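## Task

Move all 10 scattered switch caps into the square marked with blue tape, so that every cap sits entirely within the tape's outer border, resting on the table or low in a heap. Leave the kitchen timer standing in its current spot (disturbing it lowers the score). Nothing may count as placed if the robot is what keeps it there at the end. Finish by releasing everything and moving the grippers away.

## Robot and tools

Robot: two 7-joint arms, left_arm and right_arm, each with a parallel gripper. Joint order from base: waist, shoulder, upper arm roll, elbow, forearm roll, wrist pitch, wrist roll. Each gripper's fingers point along its own +z and close along its own y. end_effector_position is the point between the closed pads; closed fingertips extend about 19 mm past it, open ones about 6 mm, and closing pushes the tips roughly 13 mm further out, so leave that clearance above the table.

World frame (used in results): origin on the table top midway between the arms, +z up, +x out over the table, left_arm on the +y side. The arm names do not match image left/right. Printed hand positions can be somewhat off, especially at long reach.

The row: every motion argument is one flat list of 18 numbers, each in [-1, 1], covering both arms even if one is idle. Order: left dx, dy, dz, rx, ry, rz, left gripper position, force_limit, speed, then the same nine for the right arm. dx..rz are an offset, not an absolute pose, expressed in that gripper's own axes, and measured from the gripper's pose in the most recent result that showed it (in a reply's later calls, or before any result this scene, from where it stands when the action begins). Scale: 1.0 = 0.6 m or 180 degrees; rx, ry, rz form one rotation vector. Zero offsets are not a hold: they pull the arm back to that reference pose. To keep an arm still, send the offset back to where it should be in the first call, zeros later, and repeat its last three gripper numbers (a 0 is itself a command).

Gripper numbers (absolute settings, not offsets): position +1 fully open (85 mm), about -0.8 pads touch, -1 closes until blocked. force_limit -1/0/+1 gives about 20/128/235 N on a 40 mm object; thin or tiny items get less. speed -1/0/+1 is about 20/85/150 mm/s; fast closes add force. A new force or speed only applies after a position change of at least 0.01. To soften a grip, open first.

Tools:
execute_actions {"actions": [...], "pictures": bool}. Empty list = look only. One action {"rows": [[18 numbers], ...], "steps": n}: up to 15 rows and 15 steps of 1/30 s each (default 15); each row counts from the same reference pose, not from the previous row, and the last row repeats. Or a wait {"steps": n}, up to 300, counted from the last result including reply time.
move {"target": [18 numbers], "speed": m/s 0.002 to 0.5, default 0.25; turning up to twice that in rad/s}: straight-line paths for both grippers to the offset targets, ending together, 0.5 to 10 s. Gripper numbers are sent at the start. It does not avoid obstacles or the other arm. The result adds a "move:" line: ending (done, off_target, moving, held, fault), limits (paced = pose clipped; held = some steps blocked, after which the arm may jump fast), and each gripper's distance to its target.
wait {"seconds": 0 to 10}: lets time pass with no new command.
zoom_image {"camera", "region": [x0, y0, x1, y1]} pixels, max 504x504, on cam_high, cam_low, cam_left_wrist or cam_right_wrist (all 896x504).
finished_scene {"scene": 1 or 2}: ends and grades the scene; irreversible. The next scene's task comes in its result.

Per control step, each commanded pose is clipped to within 70 mm and 16 degrees of the measured pose; position wins over orientation. After an action the arm continues only to its last clipped pose, so long reaches need further commands; check the pose in the result and the "Hand target" line.

Result lines: state shows each arm's position (m) and quaternion wxyz. object_status: 0 moving, 1 blocked while opening, 2 blocked while closing (a grip), 3 reached target or pads met. position_measured counts: 3 open, 78 about 60 mm, 130 about 40 mm, 180 about 20 mm, 230 pads touching. After a grip at force_limit -1, status stays 2 even if the object slips out. "pose unreachable" and HELD mark commands altered or blocked by the clearance check. Joint torques are noisy readings. MOTOR HOT appears at 60 °C; at 75 °C an OVER-TEMPERATURE FAULT makes the arm sag. TORQUE FAULT: a joint exceeding its load limit (51.3 N m for the first four joints, 32.3 for the wrist ones) halts that arm 10 s.

Avoid: knocking anything off the table (ends the scene), toppling or shifting the timer or sticky-note cube, arms hitting or pressing each other, dropping or slamming parts, hard pushes into the table. Faster contact and targets set deeper past contact push harder. Random tugs on held parts and shoves on loose ones may occur. At the end, open and lift clear before finishing.

Each tool is called as name(argument=value, ...) on one line, values as JSON.

## Session

execute_actions(actions=[])

Scene clock: 0.00 s of 5100.00 s.
left_arm: end_effector_position=(+0.4112, +0.1112, +0.3681) position_measured=3 object_status=3 end_effector_quat_wxyz=(+0.348, +0.780, +0.502, +0.135) | right_arm: end_effector_position=(+0.4035, -0.3514, +0.1994) position_measured=3 object_status=3 end_effector_quat_wxyz=(-0.001, -0.095, +0.995, -0.001)
Joint positions: left_arm=[ 0.742 -0.006  0.046  1.944 -0.041  0.439  0.256] | right_arm=[-0.055  0.433 -0.002  1.657  0.002  1.054  1.512]
Joint velocities: left_arm=[ 0. -0.  0.  0. -0. -0.  0.] | right_arm=[ 0.    -0.    -0.    -0.    -0.001 -0.001  0.   ]
Joint torques (N m, as the joint torque sensors report them, + toward a larger angle): no reading
Motor temperatures (°C, as the motors report them): left_arm=[32 34 33 32 42 35 49] | right_arm=[33 33 27 30 36 39 41]
Hand target (left_arm): +0.411, +0.111, +0.368; +0.348, +0.780, +0.502, +0.135
Hand target (right_arm): +0.403, -0.351, +0.199; -0.001, -0.095, +0.995, -0.001

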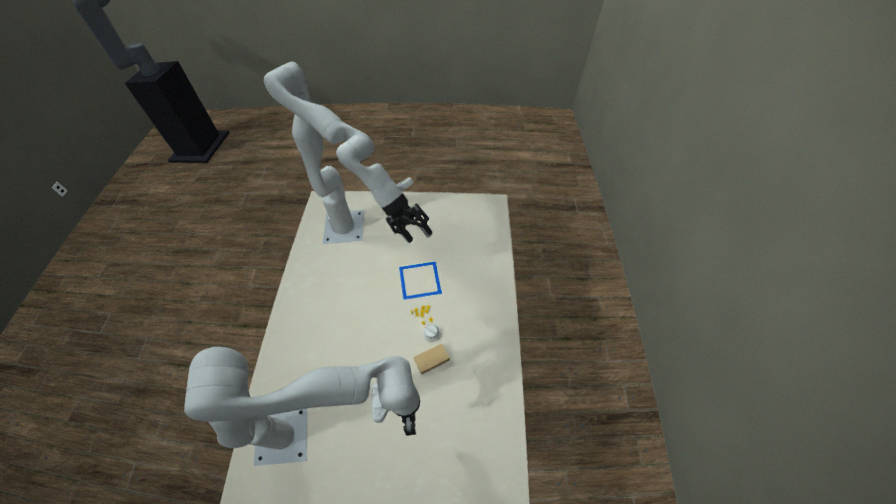

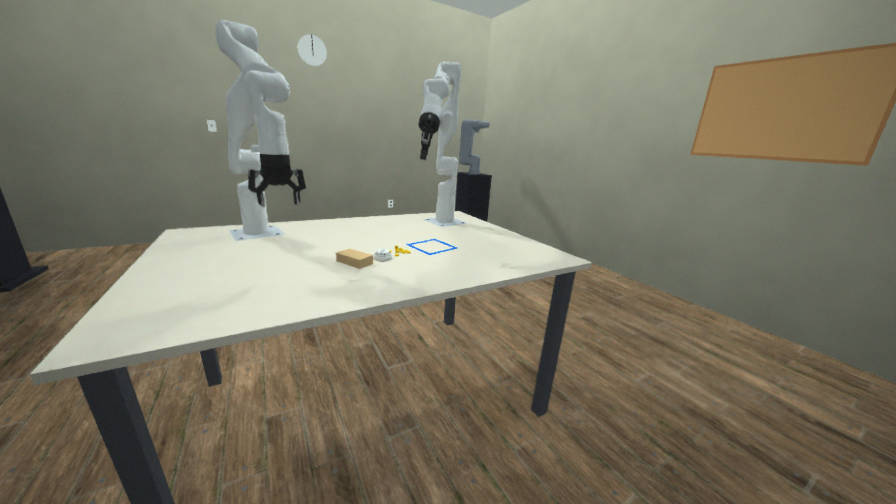

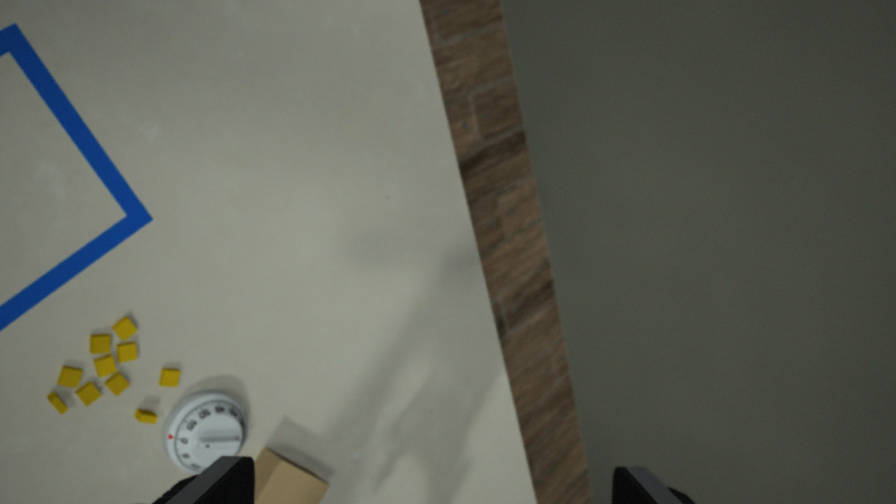

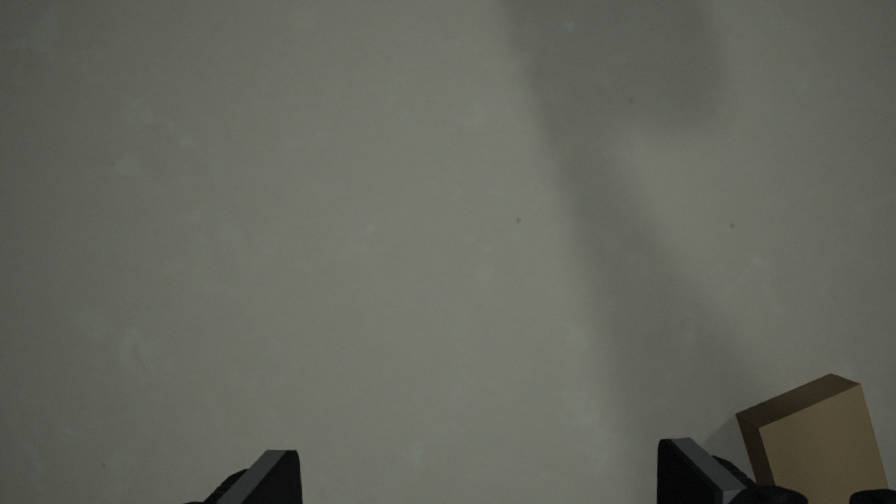

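move(target=[0.362,-0.242,-0.297,0,0,0,1,0,0,-0.178,0.425,-0.17,0,0,0.0606,1,0,0])

Scene clock: 10.23 s of 5100.00 s.
left_arm: end_effector_position=(+0.3112, +0.4115, +0.3685) position_measured=3 object_status=3 end_effector_quat_wxyz=(+0.348, +0.780, +0.502, +0.136) | right_arm: end_effector_position=(+0.4602, -0.0813, +0.3022) position_measured=3 object_status=3 end_effector_quat_wxyz=(-0.001, +0.001, +1.000, -0.000)
Joint positions: left_arm=[ 0.728 -0.571 -0.734  2.189  0.199  0.833 -0.686] | right_arm=[-0.474  0.79   0.011  0.678 -0.007  1.675  0.911]
Joint velocities: left_arm=[-0.003 -0.003  0.     0.     0.001  0.002 -0.001] | right_arm=[-0.002  0.018 -0.    -0.011 -0.001  0.006 -0.001]
Joint torques (N m, as the joint torque sensors report them, + toward a larger angle): left_arm=[-0.03  1.03  2.92 -9.29  0.89 -1.56 -0.01] | right_arm=[  0.38 -23.97   0.12  -8.95  -0.3   -0.57  -0.15]
Motor temperatures (°C, as the motors report them): left_arm=[32 34 33 32 42 35 49] | right_arm=[33 33 27 30 36 39 41]
Hand target (left_arm): +0.311, +0.412, +0.369; +0.348, +0.780, +0.502, +0.136
Hand target (right_arm): +0.460, -0.081, +0.301; -0.001, +0.001, +1.000, -0.001
Off the commanded pose (left_arm): 0.000 m, 0 deg.
Off the commanded pose (right_arm): 0.002 m, 0 deg.
After step 90, 5.43 s passed at rest.
move: done
camera_calibration (this result's frames):
cam_left_wrist: T_world_to_cam=[[0.694232, -0.210042, 0.688421, -0.387885], [-0.422727, -0.893111, 0.153801, 0.503293], [0.582531, -0.397788, -0.708817, 0.388211], [0, 0, 0, 1]] pos_world=[0.255893, 0.52245, 0.464791]
cam_right_wrist: T_world_to_cam=[[0.0349966, 0.998885, -0.0316989, 0.0837216], [0.999329, -0.0346334, 0.011936, -0.414453], [0.0108249, -0.0320954, -0.999426, 0.438564], [0, 0, 0, 1]] pos_world=[0.406498, -0.0839063, 0.445913]

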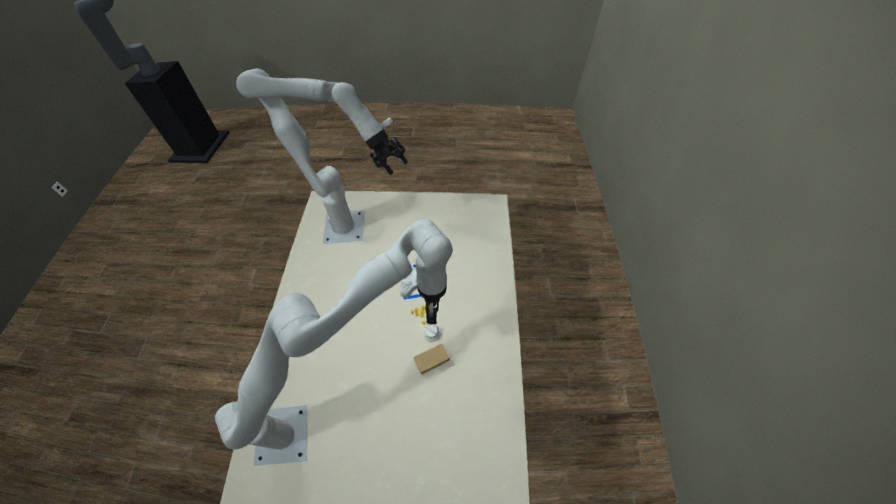

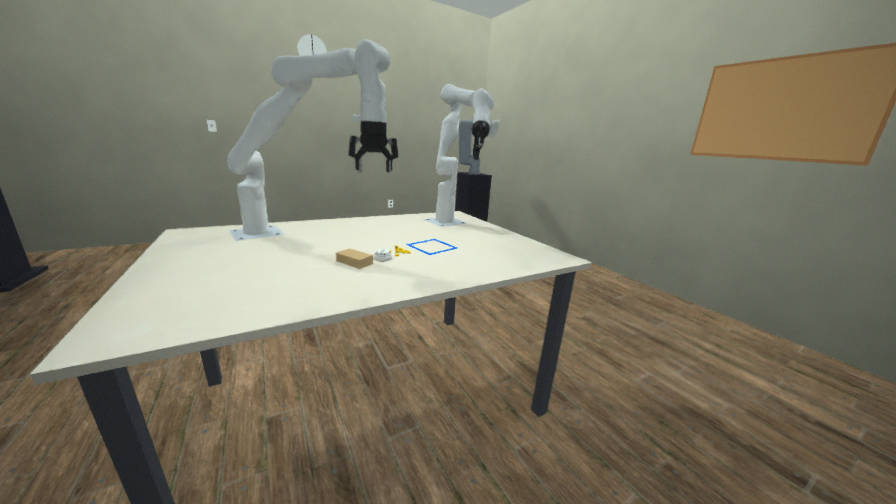

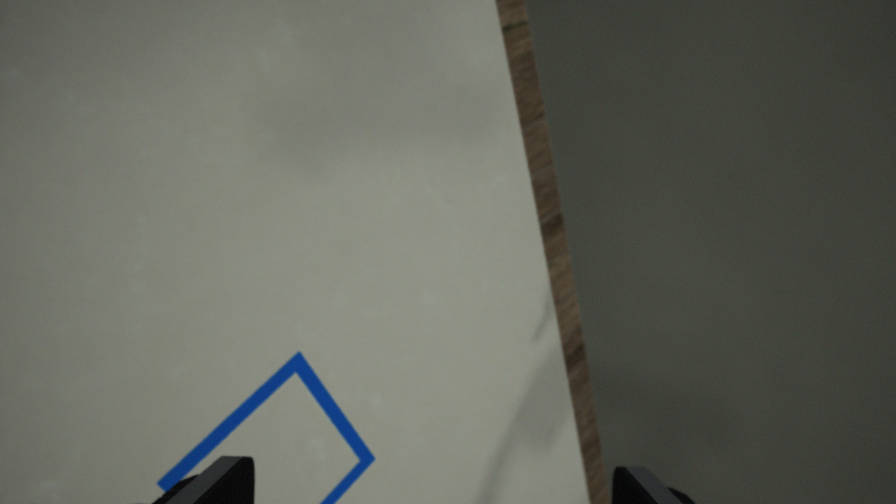

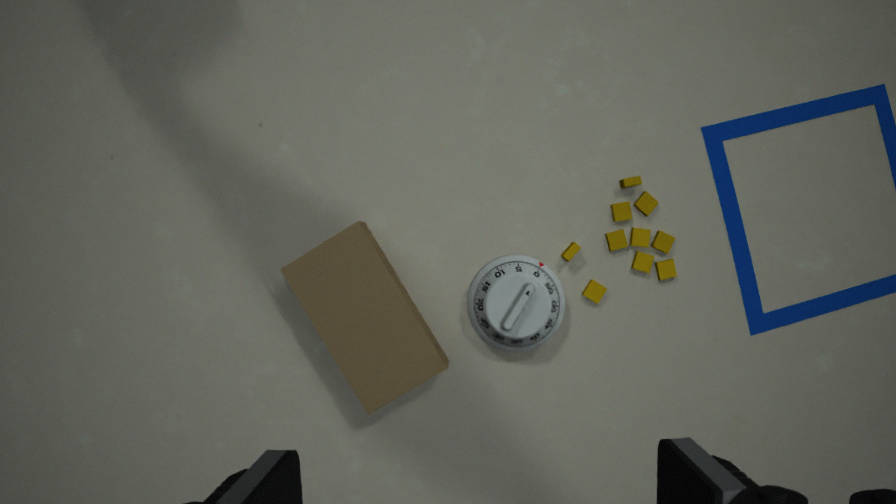

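move(target=[0,0,0,0,0,0,1,0,0,0.02,0.045,0.3,0,0,0.5,1,0,0])

Scene clock: 21.73 s of 5100.00 s.
left_arm: end_effector_position=(+0.3112, +0.4115, +0.3685) position_measured=3 object_status=3 end_effector_quat_wxyz=(+0.348, +0.780, +0.502, +0.136) | right_arm: end_effector_position=(+0.4480, -0.0542, +0.1222) position_measured=3 object_status=3 end_effector_quat_wxyz=(-0.000, +0.708, +0.707, -0.001)
Joint positions: left_arm=[ 0.728 -0.571 -0.734  2.189  0.198  0.833 -0.686] | right_arm=[-0.653  0.906  0.311  1.072 -0.261  1.201 -0.553]
Joint velocities: left_arm=[-0.001 -0.     0.     0.    -0.    -0.001 -0.   ] | right_arm=[-0.002  0.001 -0.002  0.001  0.001  0.001  0.   ]
Joint torques (N m, as the joint torque sensors report them, + toward a larger angle): left_arm=[ 0.53  0.92  2.89 -9.57  1.2  -1.08 -0.2 ] | right_arm=[  0.1  -24.86   1.92  -8.14  -0.27  -0.52  -0.17]
Motor temperatures (°C, as the motors report them): left_arm=[32 34 33 32 42 35 49] | right_arm=[33 33 27 30 36 39 41]
Hand target (left_arm): +0.311, +0.412, +0.368; +0.348, +0.780, +0.502, +0.136
Hand target (right_arm): +0.448, -0.054, +0.122; -0.000, +0.708, +0.707, -0.001
Off the commanded pose (left_arm): 0.000 m, 0 deg.
Off the commanded pose (right_arm): 0.000 m, 0 deg.
After step 90, 5.00 s passed at rest.
move: done
camera_calibration (this result's frames):
cam_left_wrist: T_world_to_cam=[[0.694232, -0.210041, 0.688422, -0.387886], [-0.422727, -0.893111, 0.153801, 0.503293], [0.582533, -0.397788, -0.708816, 0.38821], [0, 0, 0, 1]] pos_world=[0.255893, 0.52245, 0.464792]
cam_right_wrist: T_world_to_cam=[[0.998883, -0.0344983, -0.0322957, -0.436348], [-0.0340679, -0.999324, 0.0137853, 0.0112668], [-0.0327494, -0.0126697, -0.999383, 0.280199], [0, 0, 0, 1]] pos_world=[0.445421, -0.000244076, 0.265779]

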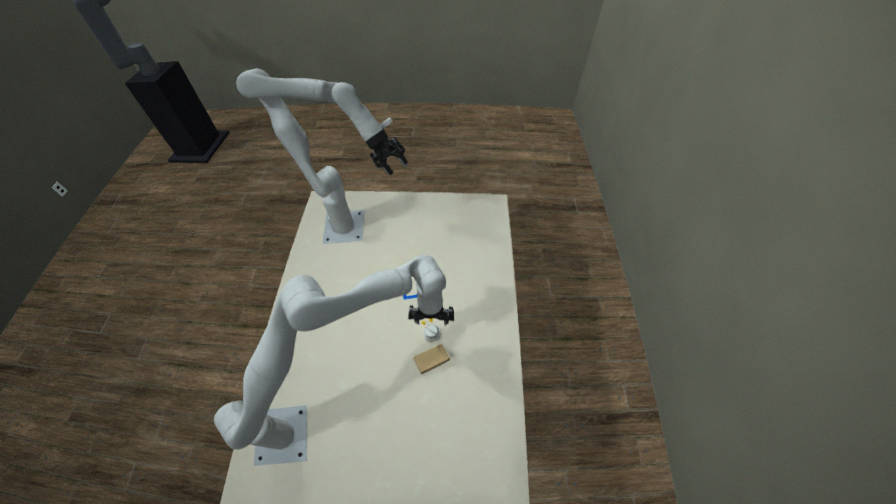

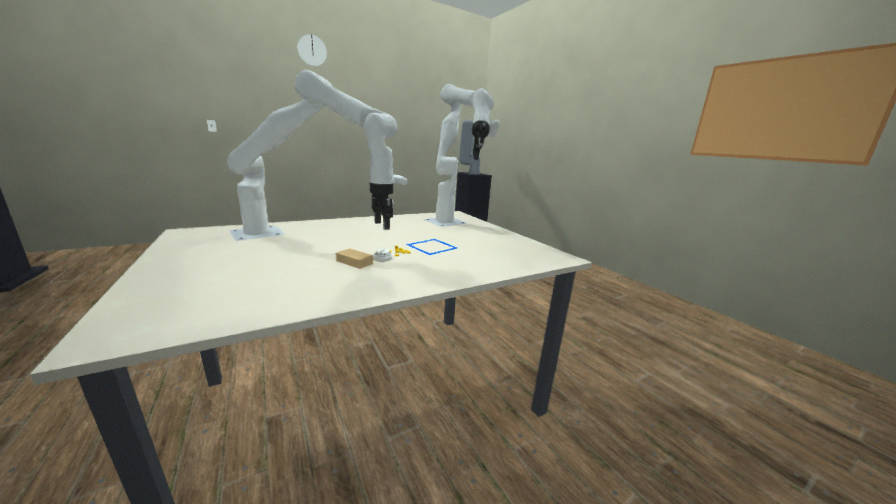

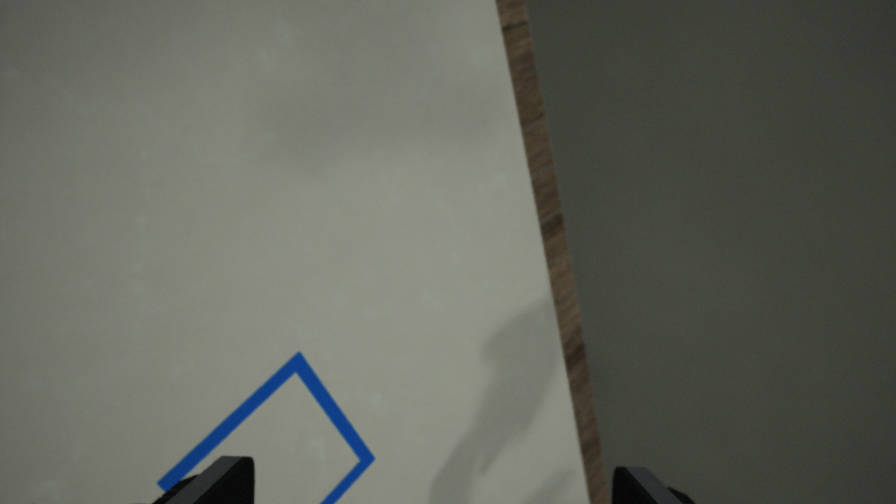

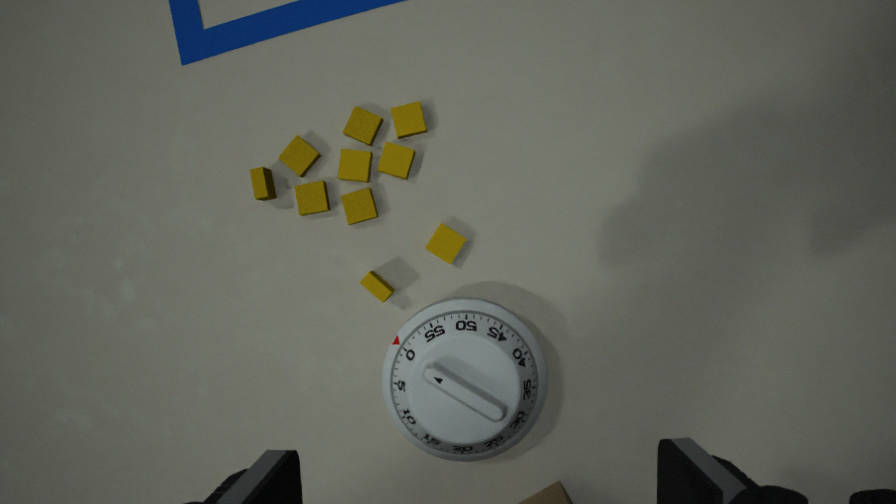

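move(target=[0,0,0,0,0,0,1,0,0,0.002,-0.008,0.168,0,0,0,1,0,0], speed=0.1)

move(target=[0,0,0,0,0,0,1,0,0,0,0,0,0,0,0,-1,-0.7,-0.5])

move(target=[0,0,0,0,0,0,1,0,0,0,0,-0.015,0,0,0,-1,-0.7,-0.5])

move(target=[0,0,0,0,0,0,1,0,0,0,0.2,0,0,0,0,-1,-0.7,-0.5], speed=0.15)

Scene clock: 28.50 s of 5100.00 s.
left_arm: end_effector_position=(+0.3112, +0.4115, +0.3685) position_measured=3 object_status=3 end_effector_quat_wxyz=(+0.348, +0.780, +0.502, +0.136) | right_arm: end_effector_position=(+0.4430, -0.0528, +0.0215) position_measured=3 object_status=3 end_effector_quat_wxyz=(-0.000, +0.708, +0.707, -0.001)
Joint positions: left_arm=[ 0.728 -0.571 -0.734  2.189  0.198  0.833 -0.686] | right_arm=[-0.654  1.024  0.281  1.171 -0.289  0.986 -0.534]
Joint velocities: left_arm=[ 0.001  0.    -0.    -0.    -0.     0.001  0.   ] | right_arm=[ 0.     0.002  0.    -0.001 -0.    -0.    -0.   ]
Joint torques (N m, as the joint torque sensors report them, + toward a larger angle): left_arm=[ 0.29  1.29  2.88 -9.31  0.94 -1.37  0.01] | right_arm=[  0.19 -25.02   2.13  -7.38  -0.37  -0.48  -0.17]
Motor temperatures (°C, as the motors report them): left_arm=[32 34 33 32 42 35 49] | right_arm=[33 34 27 30 36 39 41]
Hand target (left_arm): +0.311, +0.412, +0.368; +0.348, +0.780, +0.502, +0.136
Hand target (right_arm): +0.443, -0.053, +0.021; -0.000, +0.708, +0.707, -0.001
Off the commanded pose (left_arm): 0.000 m, 0 deg.
Off the commanded pose (right_arm): 0.000 m, 0 deg.
After step 90, 2.43 s passed at rest.
move: done
camera_calibration (this result's frames):
cam_left_wrist: T_world_to_cam=[[0.694231, -0.21004, 0.688423, -0.387887], [-0.422726, -0.893112, 0.153801, 0.503294], [0.582535, -0.397788, -0.708815, 0.388209], [0, 0, 0, 1]] pos_world=[0.255893, 0.52245, 0.464792]
cam_right_wrist: T_world_to_cam=[[0.998888, -0.0342176, -0.0324455, -0.43461], [-0.0337983, -0.999339, 0.0133859, 0.0137851], [-0.0328821, -0.0122744, -0.999384, 0.179514], [0, 0, 0, 1]] pos_world=[0.440495, 0.00110804, 0.165118]

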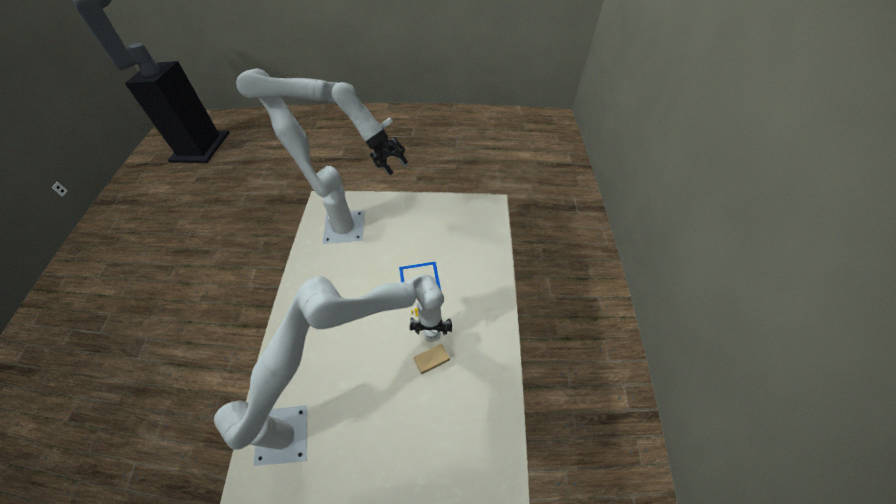

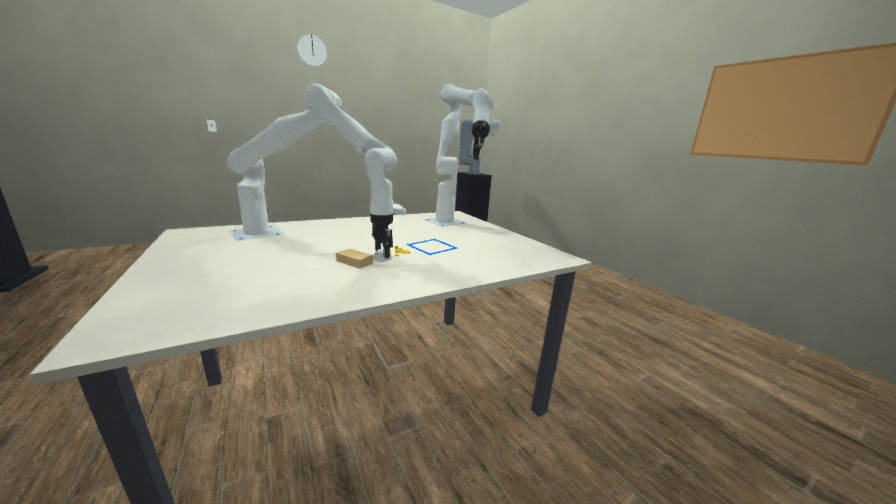

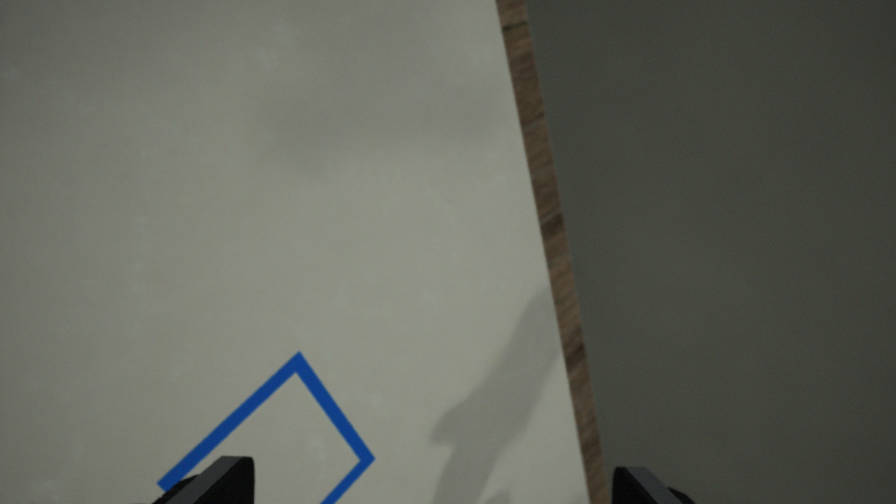

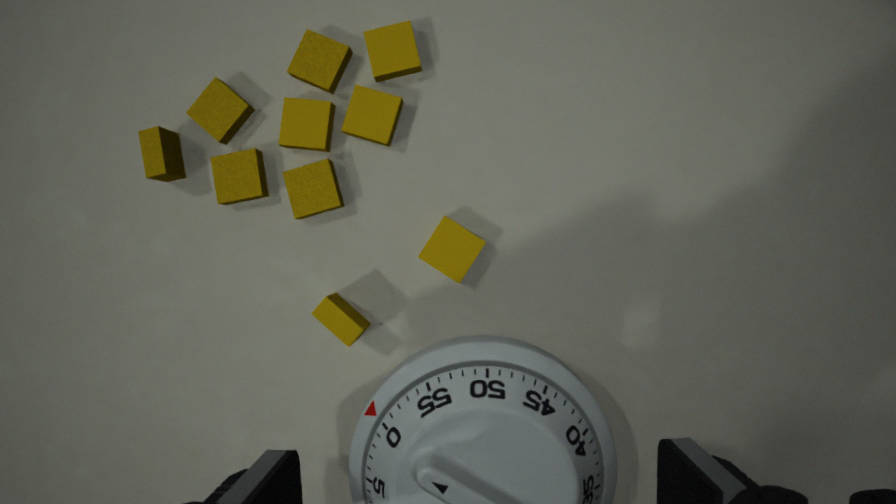

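Scene clock: 29.27 s of 5100.00 s.
left_arm: end_effector_position=(+0.3112, +0.4115, +0.3685) position_measured=3 object_status=3 end_effector_quat_wxyz=(+0.348, +0.780, +0.502, +0.136) | right_arm: end_effector_position=(+0.4433, -0.0526, +0.0221) position_measured=70 object_status=2 end_effector_quat_wxyz=(-0.000, +0.708, +0.707, -0.000)
Joint positions: left_arm=[ 0.728 -0.571 -0.734  2.189  0.198  0.833 -0.686] | right_arm=[-0.654  1.023  0.281  1.171 -0.289  0.986 -0.534]
Joint velocities: left_arm=[-0.001  0.    -0.     0.     0.     0.001 -0.001] | right_arm=[ 0. -0.  0. -0.  0.  0.  0.]
Joint torques (N m, as the joint torque sensors report them, + toward a larger angle): left_arm=[-0.3   1.25  2.86 -9.43  0.93 -1.63  0.16] | right_arm=[  0.15 -24.68   2.13  -7.04  -0.35  -0.63  -0.26]
Motor temperatures (°C, as the motors report them): left_arm=[32 34 33 32 42 35 49] | right_arm=[33 34 27 30 36 39 41]
Hand target (left_arm): +0.311, +0.412, +0.368; +0.348, +0.780, +0.502, +0.136
Hand target (right_arm): +0.443, -0.053, +0.021; -0.000, +0.708, +0.707, -0.001
Off the commanded pose (left_arm): 0.000 m, 0 deg.
Off the commanded pose (right_arm): 0.001 m, 0 deg.
move: done
camera_calibration (this result's frames):
cam_left_wrist: T_world_to_cam=[[0.69423, -0.210039, 0.688424, -0.387888], [-0.422725, -0.893112, 0.153801, 0.503294], [0.582536, -0.397787, -0.708814, 0.388209], [0, 0, 0, 1]] pos_world=[0.255893, 0.522451, 0.464792]
cam_right_wrist: T_world_to_cam=[[0.99891, -0.0342356, -0.0317337, -0.434886], [-0.033847, -0.999346, 0.0127007, 0.0139913], [-0.0321478, -0.0116128, -0.999416, 0.179824], [0, 0, 0, 1]] pos_world=[0.440667, 0.00118183, 0.165741]

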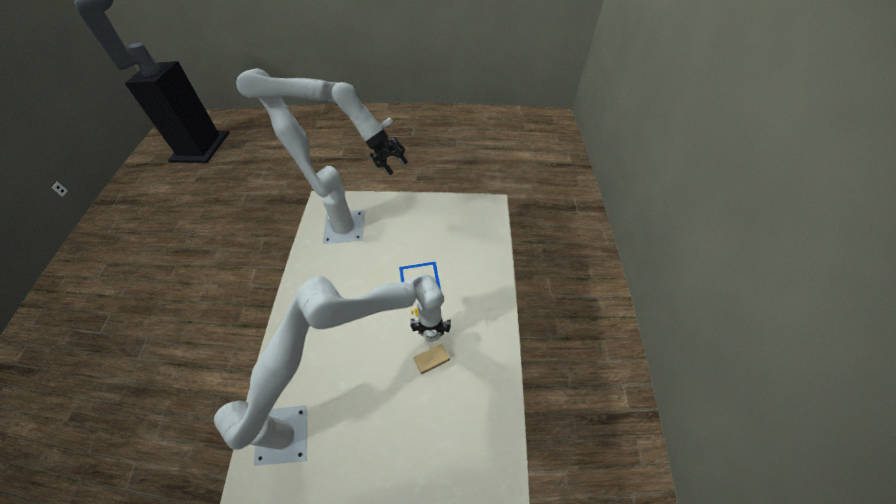

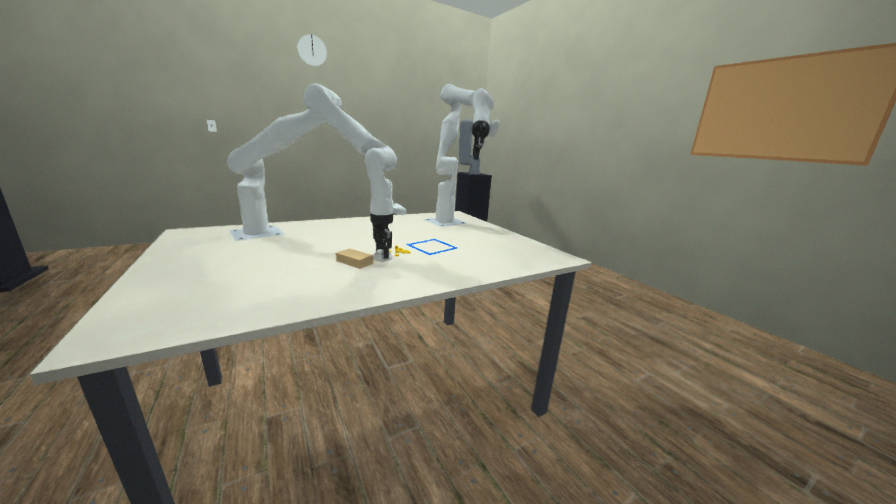

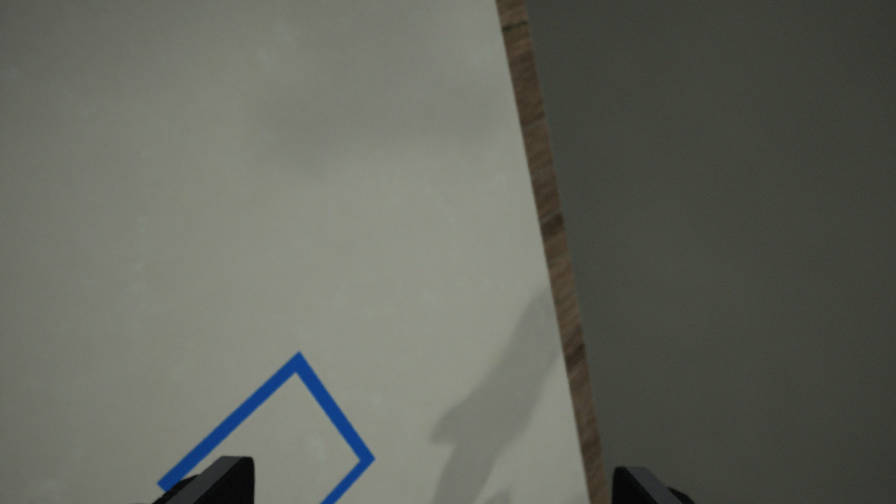

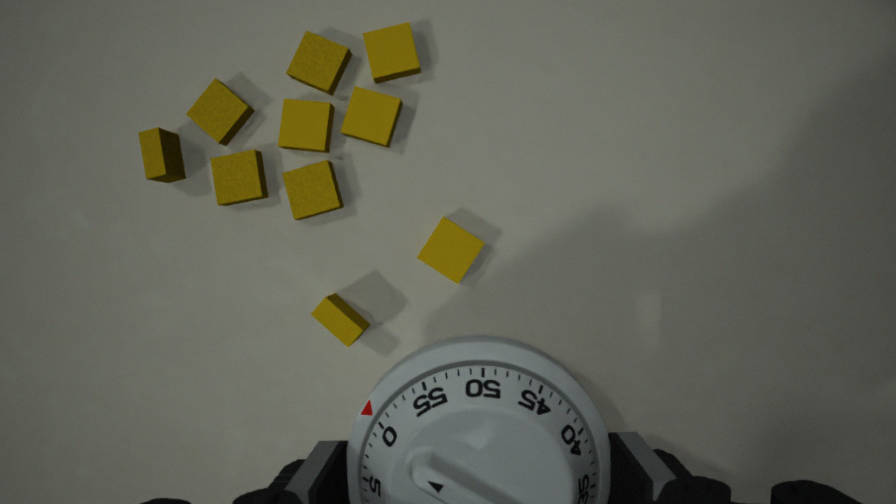

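Scene clock: 29.97 s of 5100.00 s.
left_arm: end_effector_position=(+0.3112, +0.4115, +0.3685) position_measured=3 object_status=3 end_effector_quat_wxyz=(+0.348, +0.780, +0.502, +0.136) | right_arm: end_effector_position=(+0.4433, -0.0527, +0.0310) position_measured=70 object_status=2 end_effector_quat_wxyz=(-0.000, +0.708, +0.707, -0.000)
Joint positions: left_arm=[ 0.728 -0.571 -0.734  2.189  0.198  0.833 -0.686] | right_arm=[-0.655  1.01   0.284  1.167 -0.287  1.003 -0.536]
Joint velocities: left_arm=[-0.001  0.    -0.    -0.     0.    -0.    -0.001] | right_arm=[-0.001 -0.001 -0.     0.    -0.     0.001 -0.   ]
Joint torques (N m, as the joint torque sensors report them, + toward a larger angle): left_arm=[-0.1   1.4   3.09 -9.34  0.78 -1.11  0.09] | right_arm=[  0.28 -25.77   2.25  -7.57  -0.29  -0.56  -0.12]
Motor temperatures (°C, as the motors report them): left_arm=[32 34 33 32 42 35 49] | right_arm=[33 34 27 30 36 39 41]
Hand target (left_arm): +0.311, +0.412, +0.368; +0.348, +0.780, +0.502, +0.136
Hand target (right_arm): +0.443, -0.053, +0.031; -0.000, +0.708, +0.707, -0.000
Off the commanded pose (left_arm): 0.000 m, 0 deg.
Off the commanded pose (right_arm): 0.000 m, 0 deg.
move: done
camera_calibration (this result's frames):
cam_left_wrist: T_world_to_cam=[[0.69423, -0.210037, 0.688425, -0.387889], [-0.422724, -0.893113, 0.1538, 0.503295], [0.582538, -0.397787, -0.708813, 0.388208], [0, 0, 0, 1]] pos_world=[0.255893, 0.522451, 0.464793]
cam_right_wrist: T_world_to_cam=[[0.998909, -0.0342594, -0.0317322, -0.43461], [-0.033869, -0.999345, 0.0127597, 0.0138516], [-0.0321486, -0.011671, -0.999415, 0.188785], [0, 0, 0, 1]] pos_world=[0.440674, 0.00115642, 0.174707]

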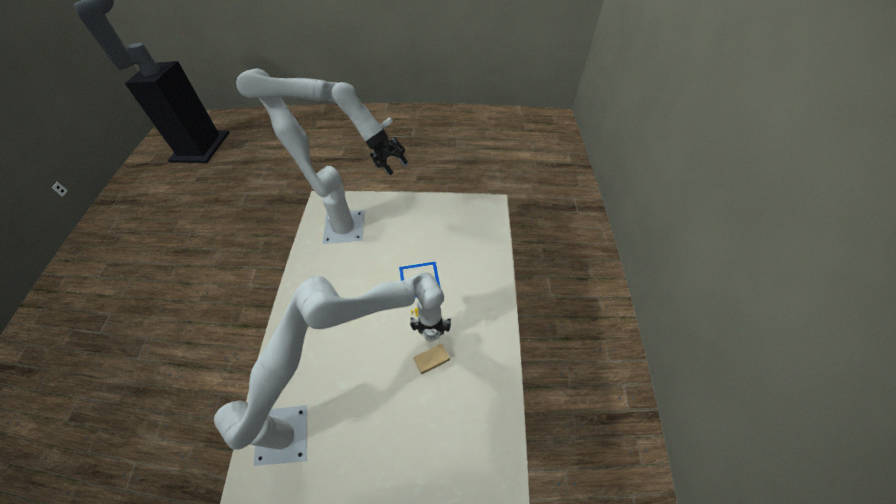

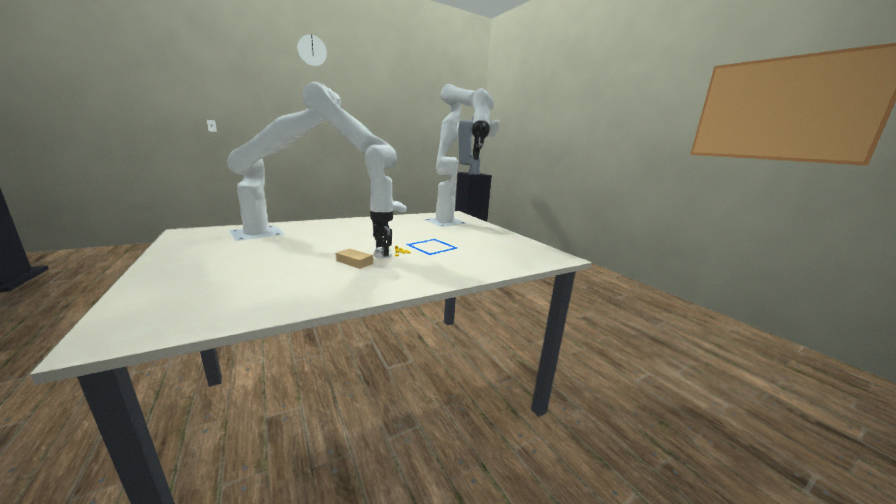

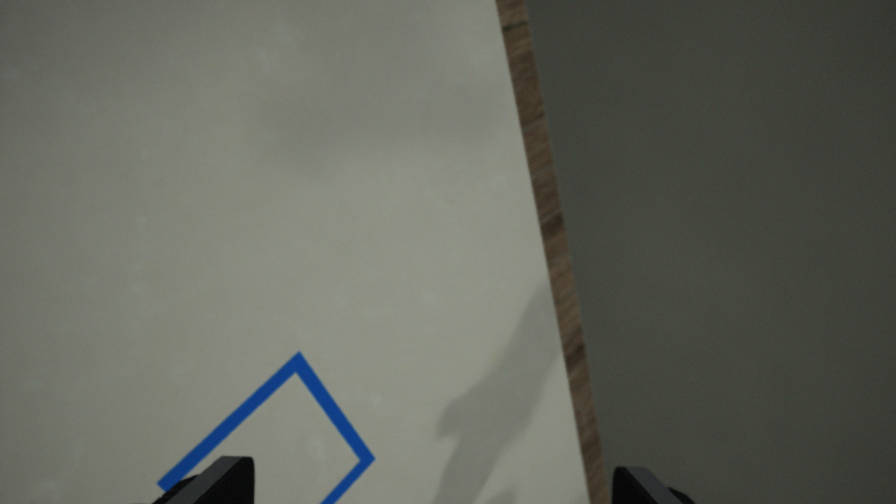

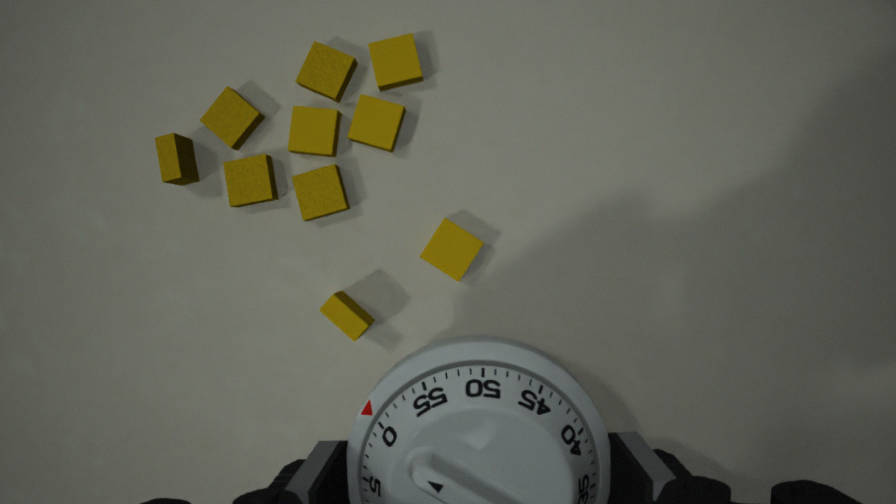

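Scene clock: 31.27 s of 5100.00 s.
left_arm: end_effector_position=(+0.3112, +0.4115, +0.3685) position_measured=3 object_status=3 end_effector_quat_wxyz=(+0.348, +0.780, +0.502, +0.136) | right_arm: end_effector_position=(+0.5636, -0.0523, +0.0324) position_measured=70 object_status=2 end_effector_quat_wxyz=(-0.000, +0.708, +0.706, +0.001)
Joint positions: left_arm=[ 0.728 -0.571 -0.734  2.189  0.198  0.833 -0.686] | right_arm=[-0.472  1.297  0.296  0.48  -0.291  1.383 -0.527]
Joint velocities: left_arm=[ 0.     0.    -0.     0.    -0.    -0.001 -0.001] | right_arm=[ 0.006  0.019  0.    -0.023  0.     0.014 -0.003]
Joint torques (N m, as the joint torque sensors report them, + toward a larger angle): left_arm=[ 0.28  0.97  2.8  -9.4   0.95 -1.32 -0.08] | right_arm=[  0.18 -29.41   1.43  -8.95  -0.28  -0.65  -0.18]
Motor temperatures (°C, as the motors report them): left_arm=[32 34 33 32 42 35 49] | right_arm=[33 34 27 30 36 39 41]
Hand target (left_arm): +0.311, +0.412, +0.368; +0.348, +0.780, +0.502, +0.136
Hand target (right_arm): +0.564, -0.053, +0.031; -0.000, +0.708, +0.706, -0.000
Off the commanded pose (left_arm): 0.000 m, 0 deg.
Off the commanded pose (right_arm): 0.002 m, 0 deg.
move: done
camera_calibration (this result's frames):
cam_left_wrist: T_world_to_cam=[[0.694229, -0.210036, 0.688426, -0.38789], [-0.422723, -0.893113, 0.1538, 0.503295], [0.582539, -0.397786, -0.708812, 0.388207], [0, 0, 0, 1]] pos_world=[0.255893, 0.522452, 0.464793]
cam_right_wrist: T_world_to_cam=[[0.998926, -0.0350884, -0.0302544, -0.554805], [-0.0347526, -0.999329, 0.0115538, 0.0187963], [-0.0306395, -0.01049, -0.999475, 0.193206], [0, 0, 0, 1]] pos_world=[0.560782, 0.00134318, 0.176102]

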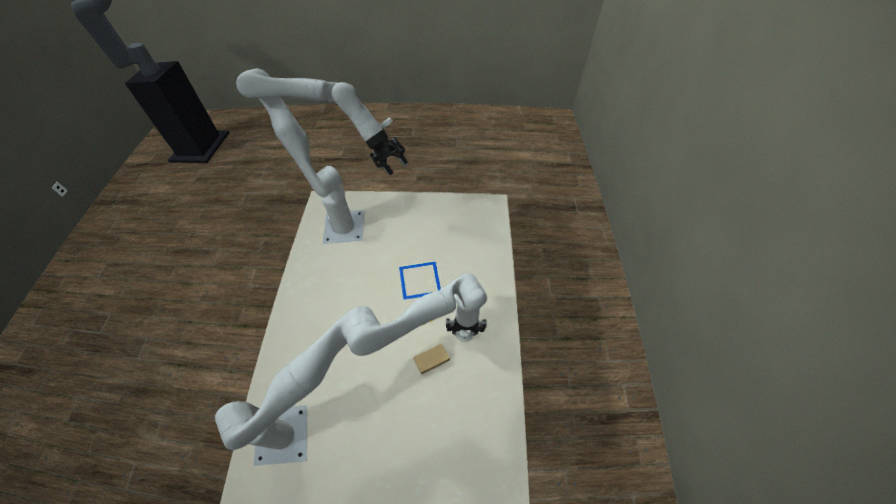

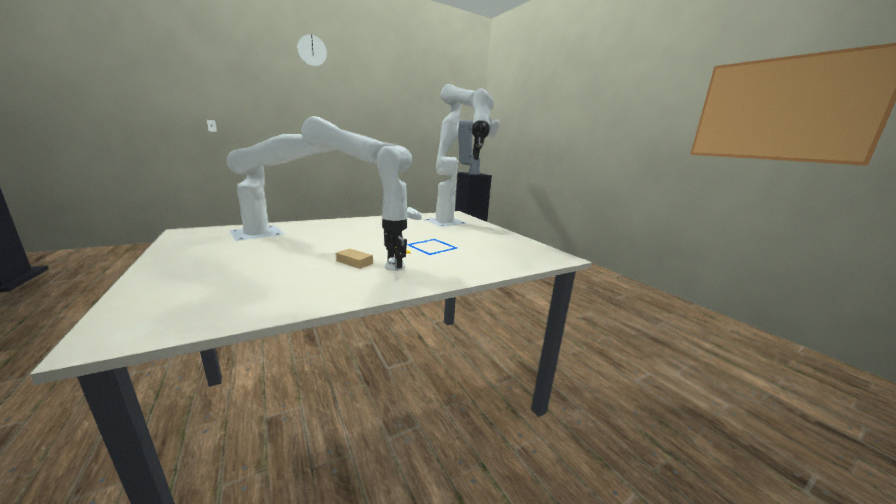

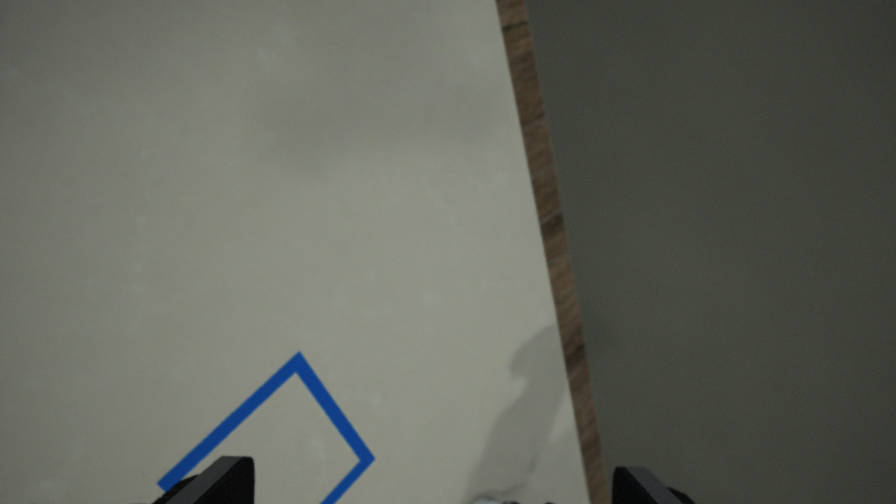

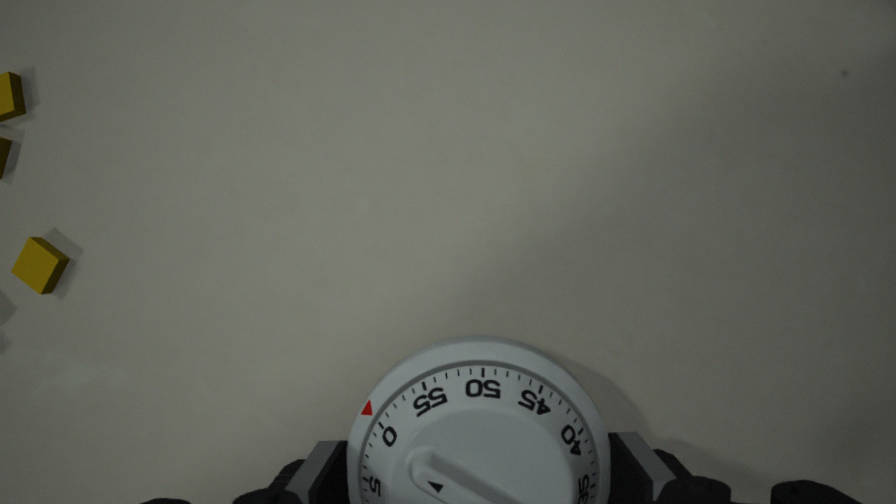

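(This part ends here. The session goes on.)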